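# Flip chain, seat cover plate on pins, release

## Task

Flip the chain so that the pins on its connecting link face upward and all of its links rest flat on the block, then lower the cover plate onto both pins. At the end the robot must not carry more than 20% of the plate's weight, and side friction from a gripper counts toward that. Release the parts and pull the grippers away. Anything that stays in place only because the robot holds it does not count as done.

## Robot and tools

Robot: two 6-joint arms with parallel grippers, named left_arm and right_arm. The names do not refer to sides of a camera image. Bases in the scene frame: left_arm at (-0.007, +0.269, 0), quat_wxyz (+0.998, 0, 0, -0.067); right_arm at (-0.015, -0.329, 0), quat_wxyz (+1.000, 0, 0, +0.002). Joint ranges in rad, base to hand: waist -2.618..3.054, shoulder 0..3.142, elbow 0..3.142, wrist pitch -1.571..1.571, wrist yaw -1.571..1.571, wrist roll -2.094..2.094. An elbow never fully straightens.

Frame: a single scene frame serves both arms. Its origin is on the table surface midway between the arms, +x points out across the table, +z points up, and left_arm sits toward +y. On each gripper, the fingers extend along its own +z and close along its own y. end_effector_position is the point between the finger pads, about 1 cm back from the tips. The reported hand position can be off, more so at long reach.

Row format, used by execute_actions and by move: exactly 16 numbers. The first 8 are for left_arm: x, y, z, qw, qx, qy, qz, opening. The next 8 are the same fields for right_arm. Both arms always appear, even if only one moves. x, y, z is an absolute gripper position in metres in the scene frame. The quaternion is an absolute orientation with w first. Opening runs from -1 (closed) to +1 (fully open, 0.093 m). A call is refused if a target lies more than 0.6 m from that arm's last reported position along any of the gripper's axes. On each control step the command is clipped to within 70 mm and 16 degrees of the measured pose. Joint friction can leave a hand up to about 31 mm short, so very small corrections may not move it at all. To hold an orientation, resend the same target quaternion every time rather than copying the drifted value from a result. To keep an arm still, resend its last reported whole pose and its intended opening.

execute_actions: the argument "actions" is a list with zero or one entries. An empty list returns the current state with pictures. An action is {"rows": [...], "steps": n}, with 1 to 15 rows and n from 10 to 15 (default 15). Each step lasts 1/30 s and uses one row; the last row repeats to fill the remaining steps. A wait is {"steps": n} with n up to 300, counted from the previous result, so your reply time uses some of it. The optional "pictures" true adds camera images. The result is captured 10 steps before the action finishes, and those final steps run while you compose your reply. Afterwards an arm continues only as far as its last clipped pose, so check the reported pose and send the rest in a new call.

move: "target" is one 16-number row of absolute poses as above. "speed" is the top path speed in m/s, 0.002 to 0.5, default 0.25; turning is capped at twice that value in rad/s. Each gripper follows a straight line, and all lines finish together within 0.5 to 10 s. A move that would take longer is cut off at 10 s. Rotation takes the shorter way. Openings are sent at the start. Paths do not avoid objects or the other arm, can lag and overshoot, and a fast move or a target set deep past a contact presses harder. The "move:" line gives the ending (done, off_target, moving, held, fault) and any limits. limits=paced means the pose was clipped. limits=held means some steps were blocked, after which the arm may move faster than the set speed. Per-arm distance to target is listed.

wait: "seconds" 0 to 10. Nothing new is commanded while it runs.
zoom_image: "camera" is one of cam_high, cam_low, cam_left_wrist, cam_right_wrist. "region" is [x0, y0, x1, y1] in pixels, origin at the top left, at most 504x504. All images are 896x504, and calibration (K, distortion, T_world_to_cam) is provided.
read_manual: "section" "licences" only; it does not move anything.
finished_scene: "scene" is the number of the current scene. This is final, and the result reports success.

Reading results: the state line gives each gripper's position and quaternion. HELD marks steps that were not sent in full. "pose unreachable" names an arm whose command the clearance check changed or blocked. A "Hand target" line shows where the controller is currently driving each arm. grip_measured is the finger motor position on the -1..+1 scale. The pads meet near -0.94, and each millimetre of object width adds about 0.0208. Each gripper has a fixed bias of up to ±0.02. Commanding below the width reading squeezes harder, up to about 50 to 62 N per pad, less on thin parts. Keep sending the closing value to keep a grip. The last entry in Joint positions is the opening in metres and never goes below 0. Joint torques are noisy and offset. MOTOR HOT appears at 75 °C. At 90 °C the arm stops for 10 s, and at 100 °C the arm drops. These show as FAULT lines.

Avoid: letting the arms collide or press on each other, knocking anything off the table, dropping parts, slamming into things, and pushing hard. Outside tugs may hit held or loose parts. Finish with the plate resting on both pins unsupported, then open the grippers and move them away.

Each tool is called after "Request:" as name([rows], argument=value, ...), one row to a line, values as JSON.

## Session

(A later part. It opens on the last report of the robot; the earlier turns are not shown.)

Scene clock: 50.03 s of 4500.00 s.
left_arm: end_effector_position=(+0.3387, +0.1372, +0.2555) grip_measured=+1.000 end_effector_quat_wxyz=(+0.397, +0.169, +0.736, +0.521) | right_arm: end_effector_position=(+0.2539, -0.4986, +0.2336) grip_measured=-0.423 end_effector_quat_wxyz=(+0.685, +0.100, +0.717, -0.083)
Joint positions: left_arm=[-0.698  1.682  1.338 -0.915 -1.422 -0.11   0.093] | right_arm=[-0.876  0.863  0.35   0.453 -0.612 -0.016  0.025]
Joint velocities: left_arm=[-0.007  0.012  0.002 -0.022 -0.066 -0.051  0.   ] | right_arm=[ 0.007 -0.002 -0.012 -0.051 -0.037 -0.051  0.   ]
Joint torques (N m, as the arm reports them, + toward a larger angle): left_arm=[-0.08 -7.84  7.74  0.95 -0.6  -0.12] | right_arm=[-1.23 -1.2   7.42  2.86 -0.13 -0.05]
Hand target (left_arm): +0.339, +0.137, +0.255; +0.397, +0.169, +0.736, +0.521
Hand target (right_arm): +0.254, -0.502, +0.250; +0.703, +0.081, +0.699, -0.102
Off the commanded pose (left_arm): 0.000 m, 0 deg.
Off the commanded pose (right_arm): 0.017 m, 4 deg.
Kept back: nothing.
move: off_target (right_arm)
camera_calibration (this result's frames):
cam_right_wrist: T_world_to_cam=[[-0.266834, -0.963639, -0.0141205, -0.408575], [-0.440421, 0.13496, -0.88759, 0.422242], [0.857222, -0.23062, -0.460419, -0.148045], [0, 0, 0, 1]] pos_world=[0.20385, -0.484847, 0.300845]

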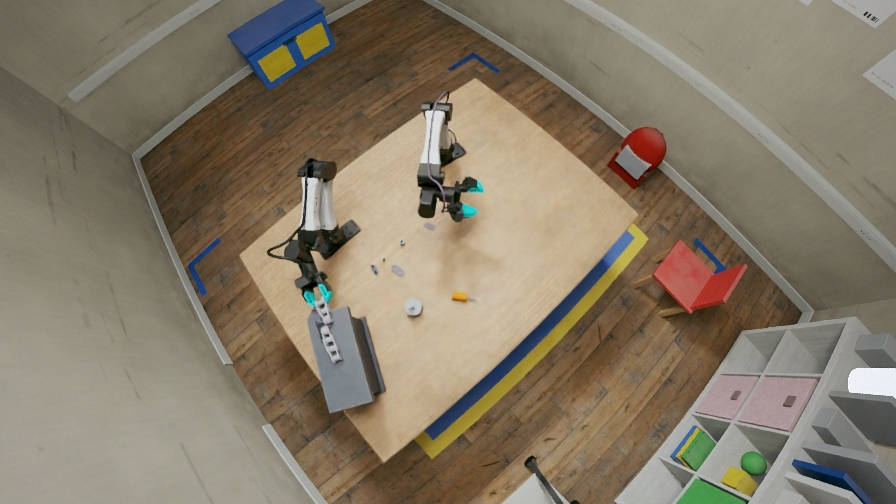

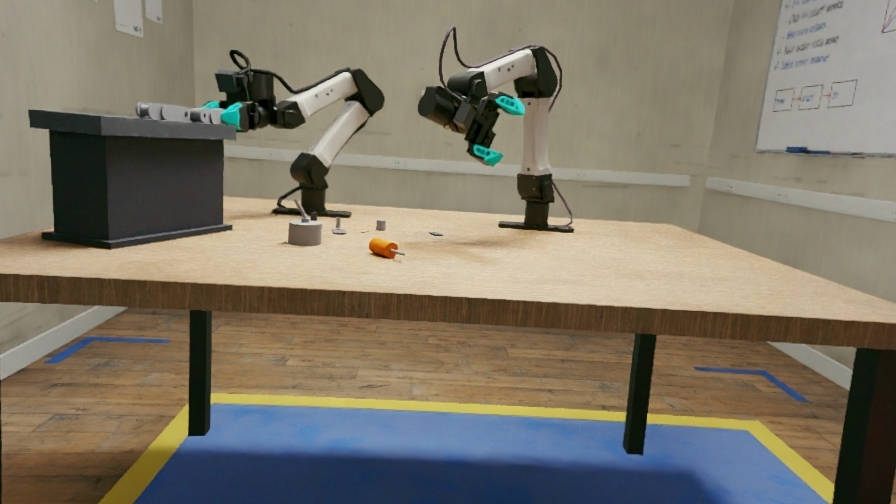

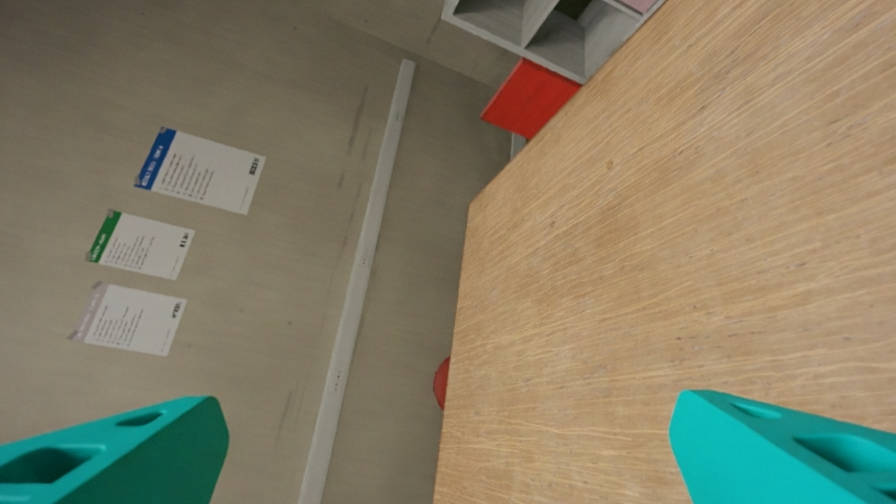

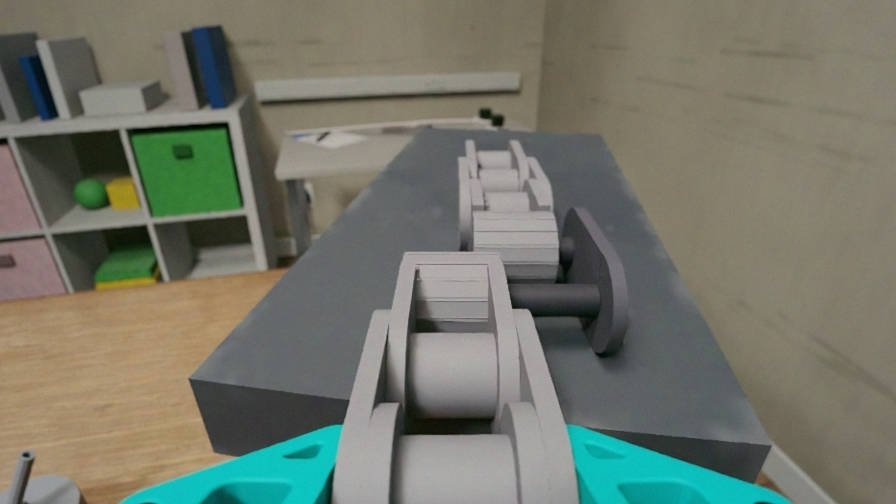

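Entering. Continue.

Request:
move(target=[0.3387,0.1372,0.2555,0.397,0.169,0.736,0.521,1,0.249,-0.523,0.25,0.704,0.081,0.699,-0.103,-0.5], speed=0.012)

Scene clock: 54.77 s of 4500.00 s.
left_arm: end_effector_position=(+0.3387, +0.1372, +0.2555) grip_measured=+1.000 end_effector_quat_wxyz=(+0.397, +0.169, +0.736, +0.521) | right_arm: end_effector_position=(+0.2477, -0.5154, +0.2325) grip_measured=-0.423 end_effector_quat_wxyz=(+0.692, +0.092, +0.711, -0.084)
Joint positions: left_arm=[-0.698  1.682  1.338 -0.915 -1.422 -0.11   0.093] | right_arm=[-0.973  0.944  0.35   0.556 -0.719 -0.016  0.025]
Joint velocities: left_arm=[ 0.002 -0.007 -0.012 -0.051  0.037 -0.007  0.   ] | right_arm=[-0.002 -0.012 -0.022  0.051 -0.022 -0.037  0.001]
Joint torques (N m, as the arm reports them, + toward a larger angle): left_arm=[ 0.   -7.68  7.81  1.   -0.57 -0.17] | right_arm=[-1.41 -1.21  8.9   2.39 -0.03 -0.01]
Hand target (left_arm): +0.339, +0.137, +0.255; +0.397, +0.169, +0.736, +0.521
Hand target (right_arm): +0.248, -0.523, +0.250; +0.704, +0.081, +0.698, -0.102
Off the commanded pose (left_arm): 0.000 m, 0 deg.
Off the commanded pose (right_arm): 0.019 m, 3 deg.
Kept back: nothing.
move: off_target (right_arm)
camera_calibration (this result's frames):
cam_right_wrist: T_world_to_cam=[[-0.257212, -0.966343, -0.00476404, -0.432429], [-0.426046, 0.117823, -0.896997, 0.410627], [0.867368, -0.228689, -0.442012, -0.152957], [0, 0, 0, 1]] pos_world=[0.19639, -0.501236, 0.298662]

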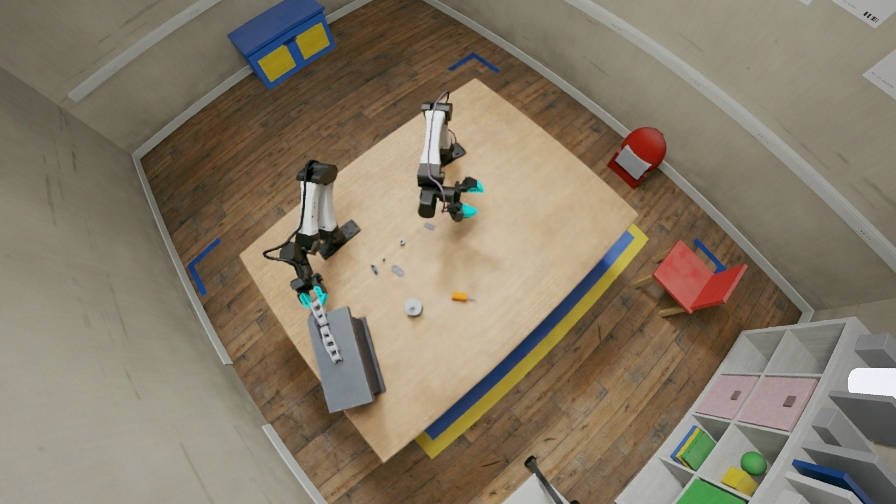

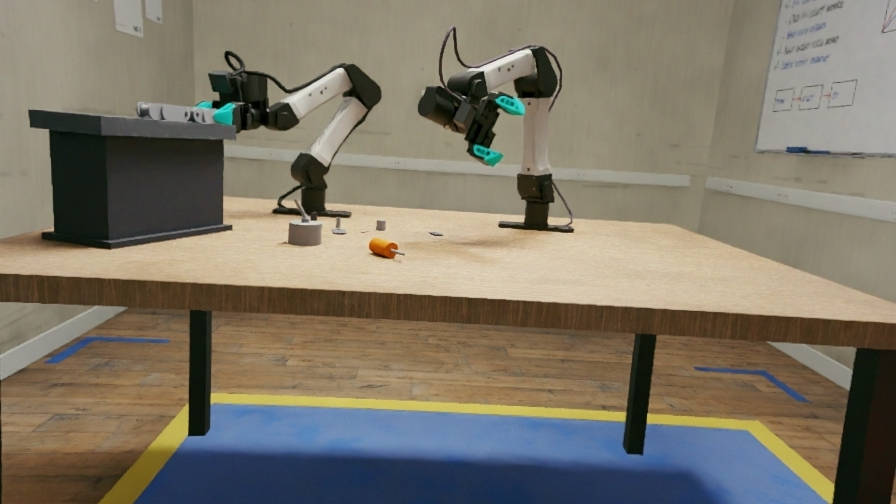

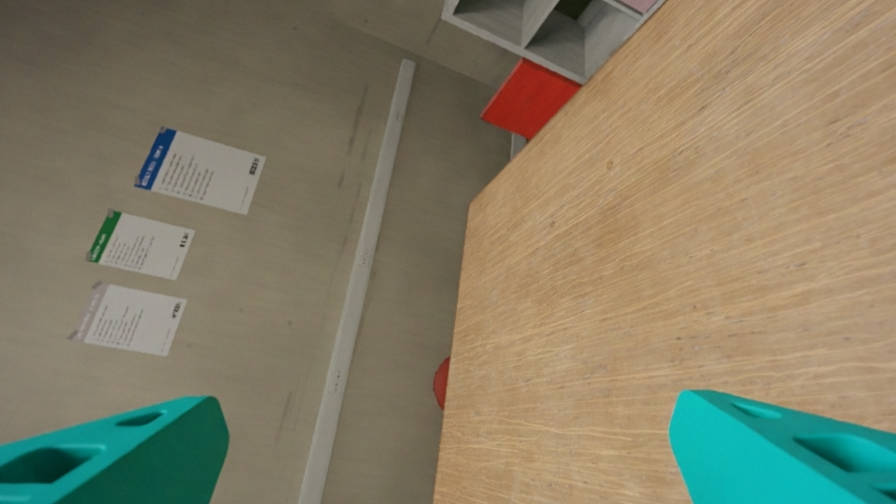

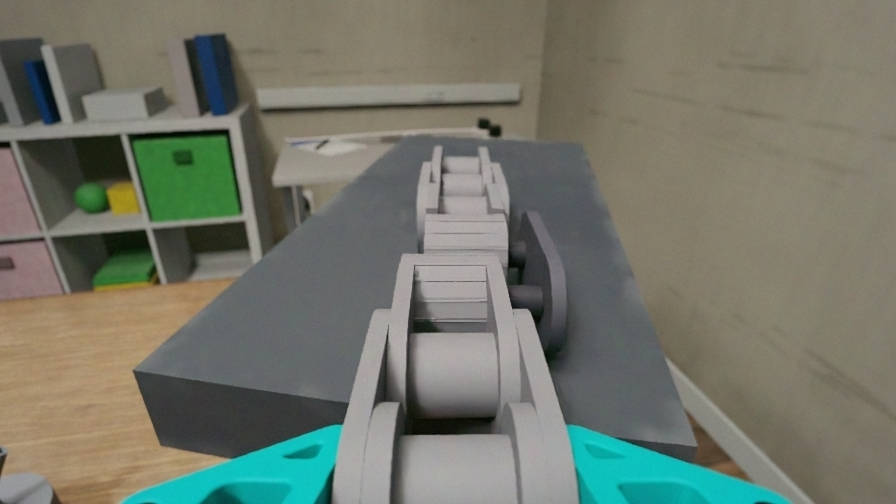

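Request:
move(target=[0.3387,0.1372,0.2555,0.397,0.169,0.736,0.521,1,0.246,-0.537,0.262,0.683,0.353,0.613,0.183,-0.5], speed=0.12)

Scene clock: 58.77 s of 4500.00 s.
left_arm: end_effector_position=(+0.3387, +0.1372, +0.2555) grip_measured=+1.000 end_effector_quat_wxyz=(+0.397, +0.169, +0.736, +0.521) | right_arm: end_effector_position=(+0.2438, -0.5312, +0.2405) grip_measured=-0.424 end_effector_quat_wxyz=(+0.664, +0.371, +0.620, +0.190)
Joint positions: left_arm=[-0.698  1.682  1.338 -0.915 -1.422 -0.11   0.093] | right_arm=[-1.03   0.978  0.417  0.497 -0.765  0.775  0.025]
Joint velocities: left_arm=[-0.017  0.002  0.007 -0.066 -0.007 -0.022  0.   ] | right_arm=[ 0.002  0.007 -0.007  0.007 -0.037 -0.022  0.   ]
Joint torques (N m, as the arm reports them, + toward a larger angle): left_arm=[ 0.05 -7.79  7.69  0.97 -0.64 -0.12] | right_arm=[-1.12 -1.78  9.43  2.42 -0.14  0.04]
Hand target (left_arm): +0.339, +0.137, +0.255; +0.397, +0.169, +0.736, +0.521
Hand target (right_arm): +0.245, -0.537, +0.262; +0.683, +0.353, +0.613, +0.183
Off the commanded pose (left_arm): 0.000 m, 0 deg.
Off the commanded pose (right_arm): 0.022 m, 3 deg.
Kept back: nothing.
move: off_target (right_arm)
camera_calibration (this result's frames):
cam_right_wrist: T_world_to_cam=[[-0.219185, -0.65127, -0.726502, -0.116983], [-0.258342, 0.756772, -0.600463, 0.645218], [0.94086, 0.056074, -0.334123, -0.0422261], [0, 0, 0, 1]] pos_world=[0.180775, -0.562102, 0.288332]

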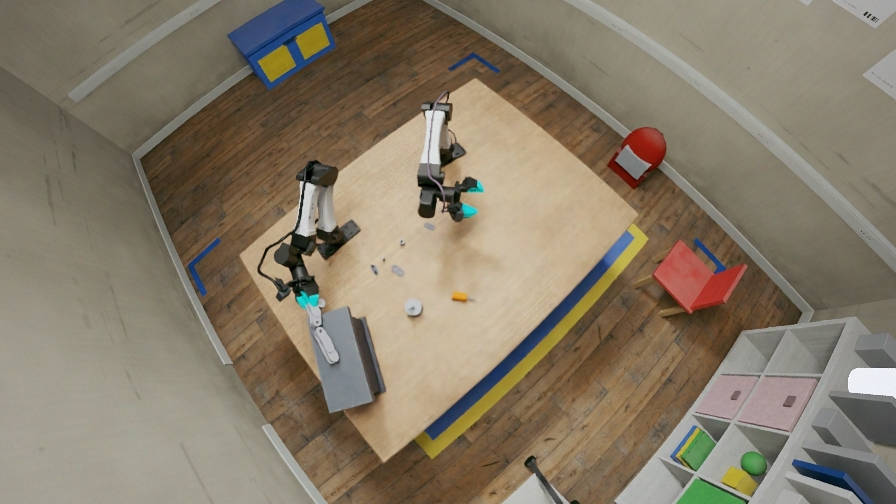

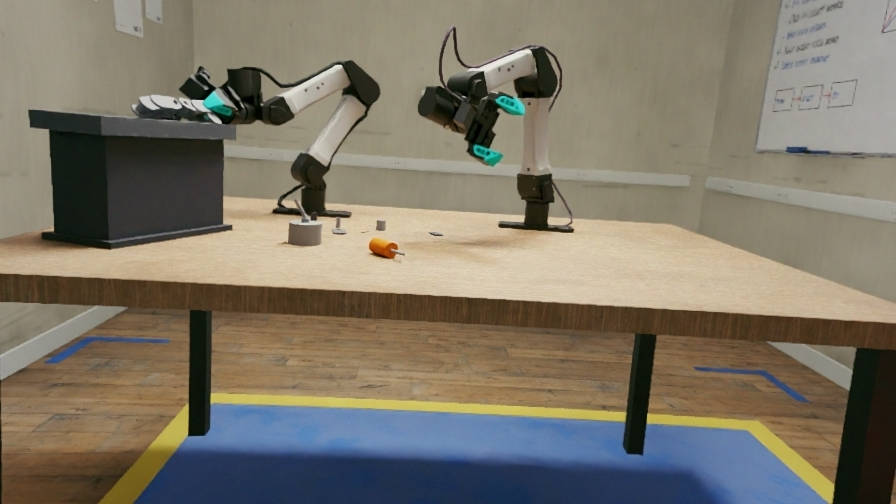

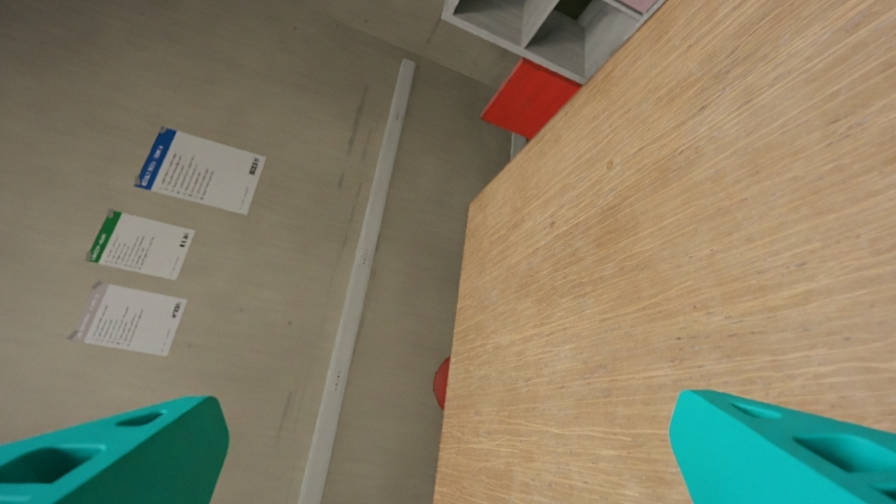

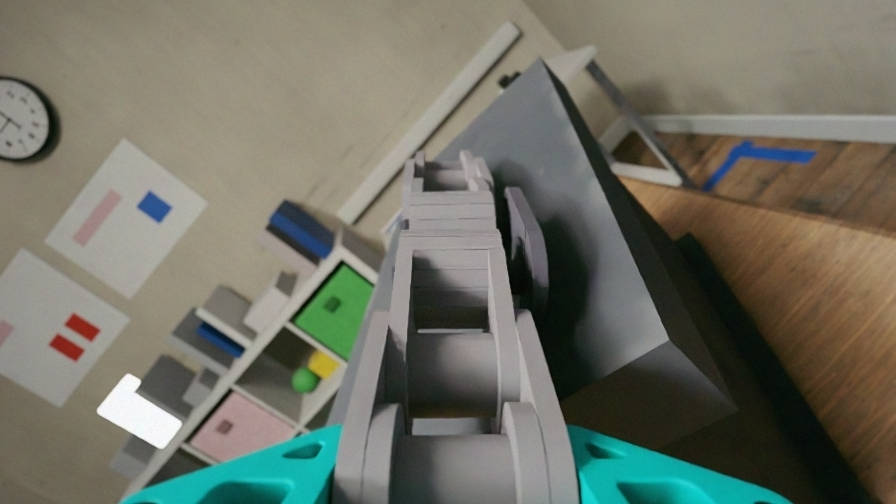

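Request:
move(target=[0.3387,0.1372,0.2555,0.397,0.169,0.736,0.521,1,0.246,-0.538,0.255,0.561,0.561,0.431,0.431,-0.5], speed=0.12)

Request:
zoom_image(camera="cam_high", region=[280, 270, 400, 420])

Scene clock: 62.80 s of 4500.00 s.
left_arm: end_effector_position=(+0.3387, +0.1372, +0.2555) grip_measured=+1.000 end_effector_quat_wxyz=(+0.397, +0.169, +0.736, +0.521) | right_arm: end_effector_position=(+0.2453, -0.5334, +0.2374) grip_measured=-0.424 end_effector_quat_wxyz=(+0.539, +0.582, +0.432, +0.429)
Joint positions: left_arm=[-0.698  1.682  1.338 -0.915 -1.422 -0.11   0.093] | right_arm=[-1.03   0.998  0.417  0.511 -0.766  1.556  0.025]
Joint velocities: left_arm=[-0.007 -0.007  0.012  0.022 -0.007  0.051  0.   ] | right_arm=[ 0.002 -0.002  0.007  0.022 -0.051  0.007 -0.001]
Joint torques (N m, as the arm reports them, + toward a larger angle): left_arm=[-0.06 -7.77  7.66  0.98 -0.59 -0.15] | right_arm=[-1.29 -2.08  8.16  2.66 -0.14  0.07]
Hand target (left_arm): +0.339, +0.137, +0.255; +0.397, +0.169, +0.736, +0.521
Hand target (right_arm): +0.246, -0.538, +0.255; +0.560, +0.561, +0.431, +0.431
Off the commanded pose (left_arm): 0.000 m, 0 deg.
Off the commanded pose (right_arm): 0.018 m, 3 deg.
Kept back: nothing.
move: off_target (right_arm)
camera_calibration (this result's frames):
cam_right_wrist: T_world_to_cam=[[-0.0512026, 0.0448574, -0.99768, 0.274202], [-0.16786, 0.984392, 0.0528748, 0.589473], [0.98448, 0.170178, -0.0428737, -0.0634906], [0, 0, 0, 1]] pos_world=[0.175494, -0.581768, 0.239676]

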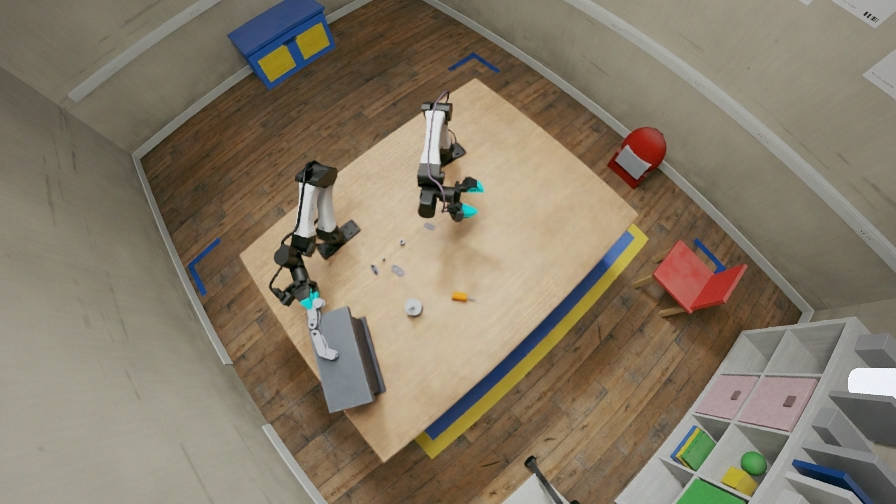

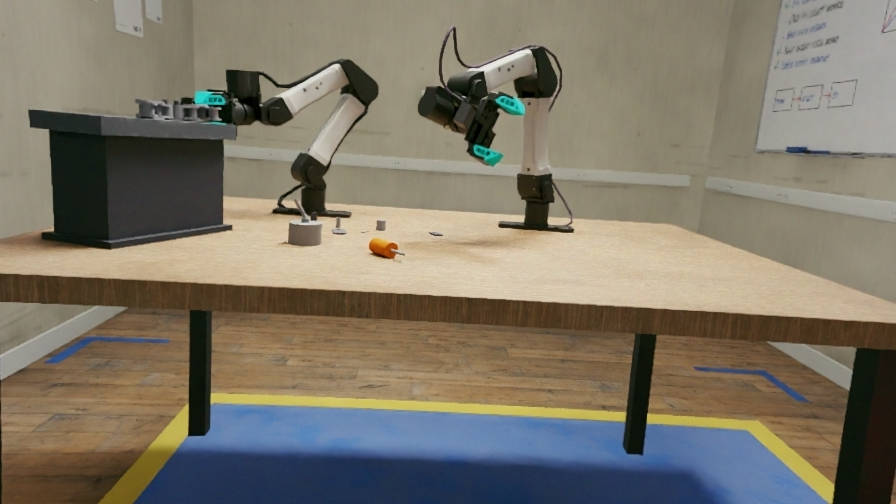

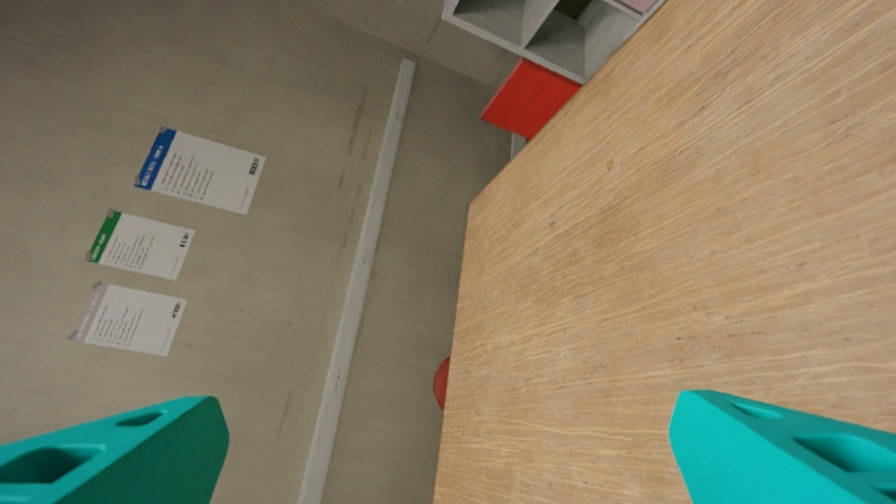

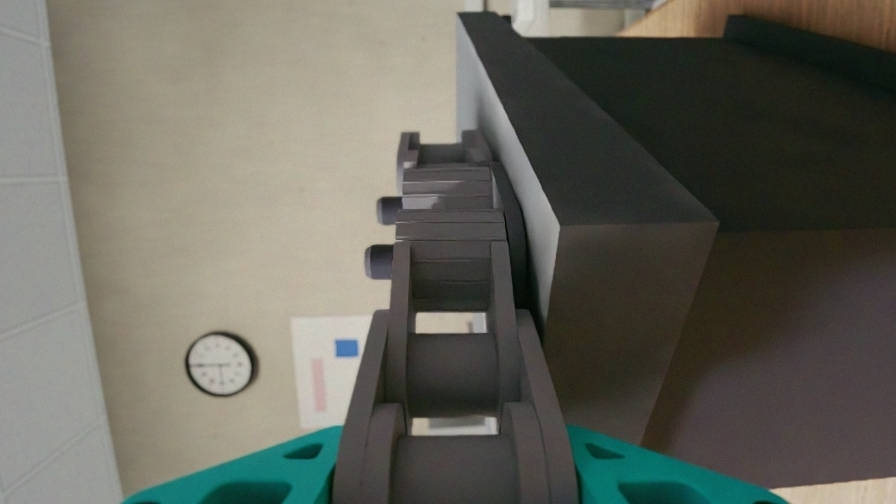

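Region (280, 270, 400, 420) of cam_high's 896x504 image, scaled by 3.360, with more detail than that image has; it fills the left 403 columns of this view, and the rest is white.

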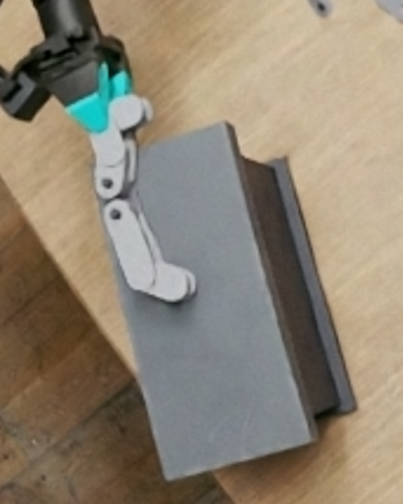

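Request:
move(target=[0.3387,0.1372,0.2555,0.397,0.169,0.736,0.521,1,0.272,-0.505,0.255,0.561,0.561,0.431,0.431,-0.5], speed=0.025)

Request:
zoom_image(camera="cam_high", region=[280, 270, 400, 420])

Scene clock: 65.03 s of 4500.00 s.
left_arm: end_effector_position=(+0.3387, +0.1372, +0.2555) grip_measured=+1.000 end_effector_quat_wxyz=(+0.397, +0.169, +0.736, +0.521) | right_arm: end_effector_position=(+0.2738, -0.5082, +0.2375) grip_measured=-0.424 end_effector_quat_wxyz=(+0.537, +0.581, +0.438, +0.427)
Joint positions: left_arm=[-0.698  1.682  1.338 -0.915 -1.422 -0.11   0.093] | right_arm=[-0.83   0.981  0.417  0.494 -0.571  1.559  0.025]
Joint velocities: left_arm=[-0.002 -0.002  0.012 -0.007  0.037 -0.081  0.   ] | right_arm=[-0.002  0.002 -0.002 -0.037 -0.007 -0.037 -0.   ]
Joint torques (N m, as the arm reports them, + toward a larger angle): left_arm=[-0.18 -7.66  7.61  0.96 -0.59 -0.12] | right_arm=[-0.09 -4.98  6.81  2.52  0.06  0.04]
Hand target (left_arm): +0.339, +0.137, +0.255; +0.397, +0.169, +0.736, +0.521
Hand target (right_arm): +0.272, -0.505, +0.255; +0.560, +0.561, +0.432, +0.430
Off the commanded pose (left_arm): 0.000 m, 0 deg.
Off the commanded pose (right_arm): 0.018 m, 4 deg.
Kept back: nothing.
move: off_target (right_arm)
camera_calibration (this result's frames):
cam_right_wrist: T_world_to_cam=[[-0.0618898, 0.0389292, -0.997324, 0.274475], [-0.172546, 0.983776, 0.049108, 0.571359], [0.983055, 0.175124, -0.0541686, -0.0903046], [0, 0, 0, 1]] pos_world=[0.204348, -0.55696, 0.24079]

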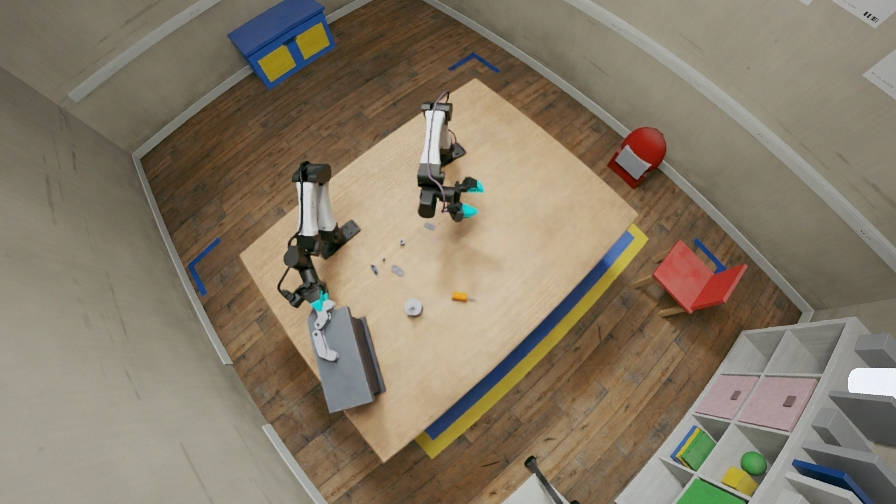

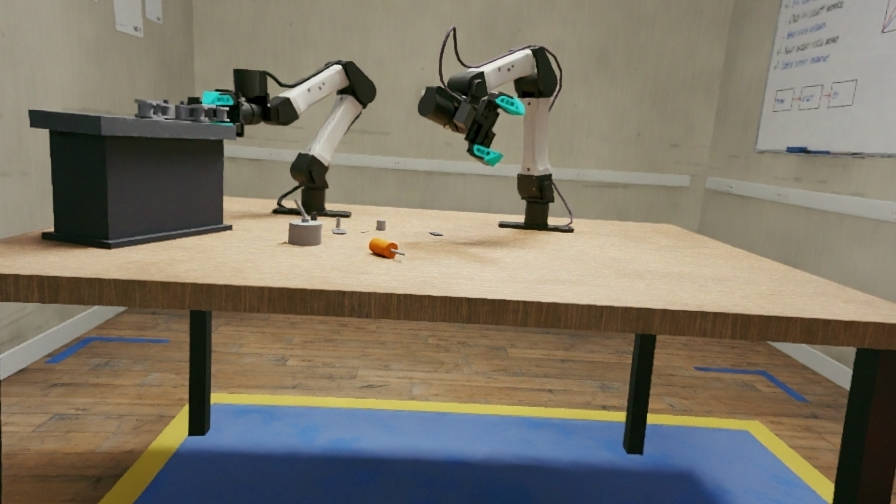

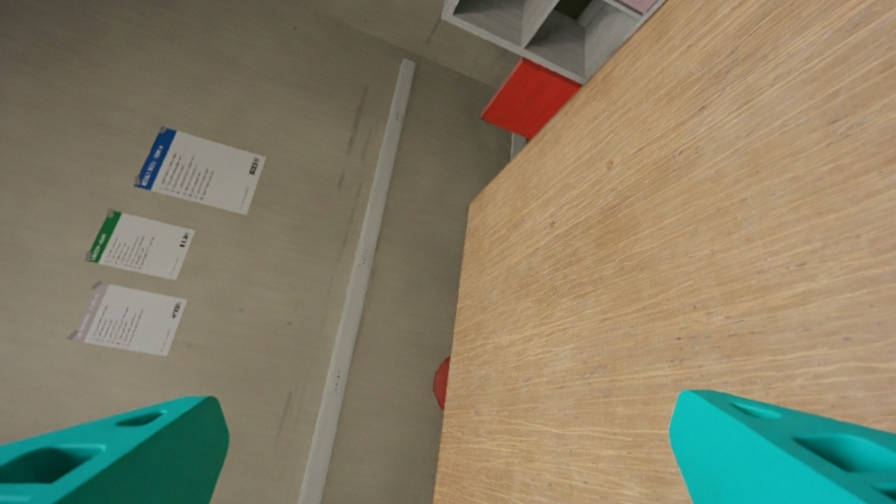

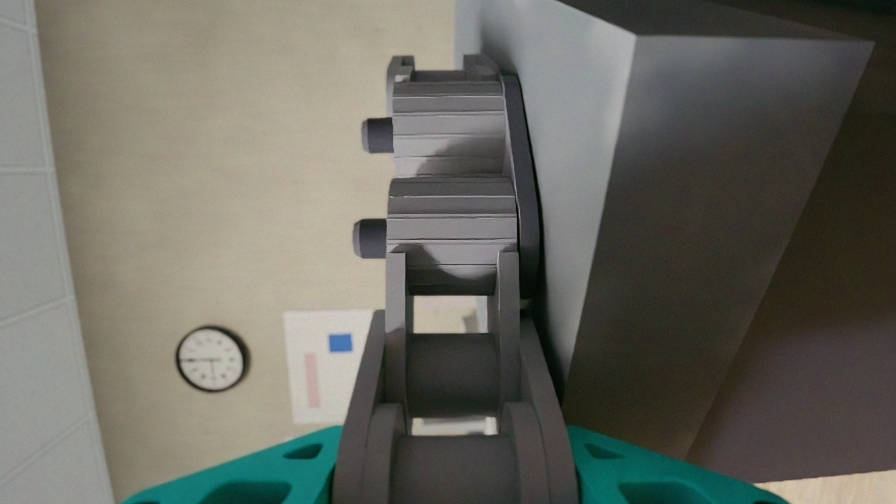

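Region (280, 270, 400, 420) of cam_high's 896x504 image, scaled by 3.360, with more detail than that image has; it fills the left 403 columns of this view, and the rest is white.

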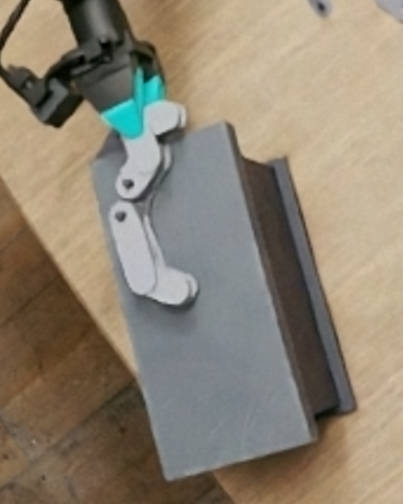

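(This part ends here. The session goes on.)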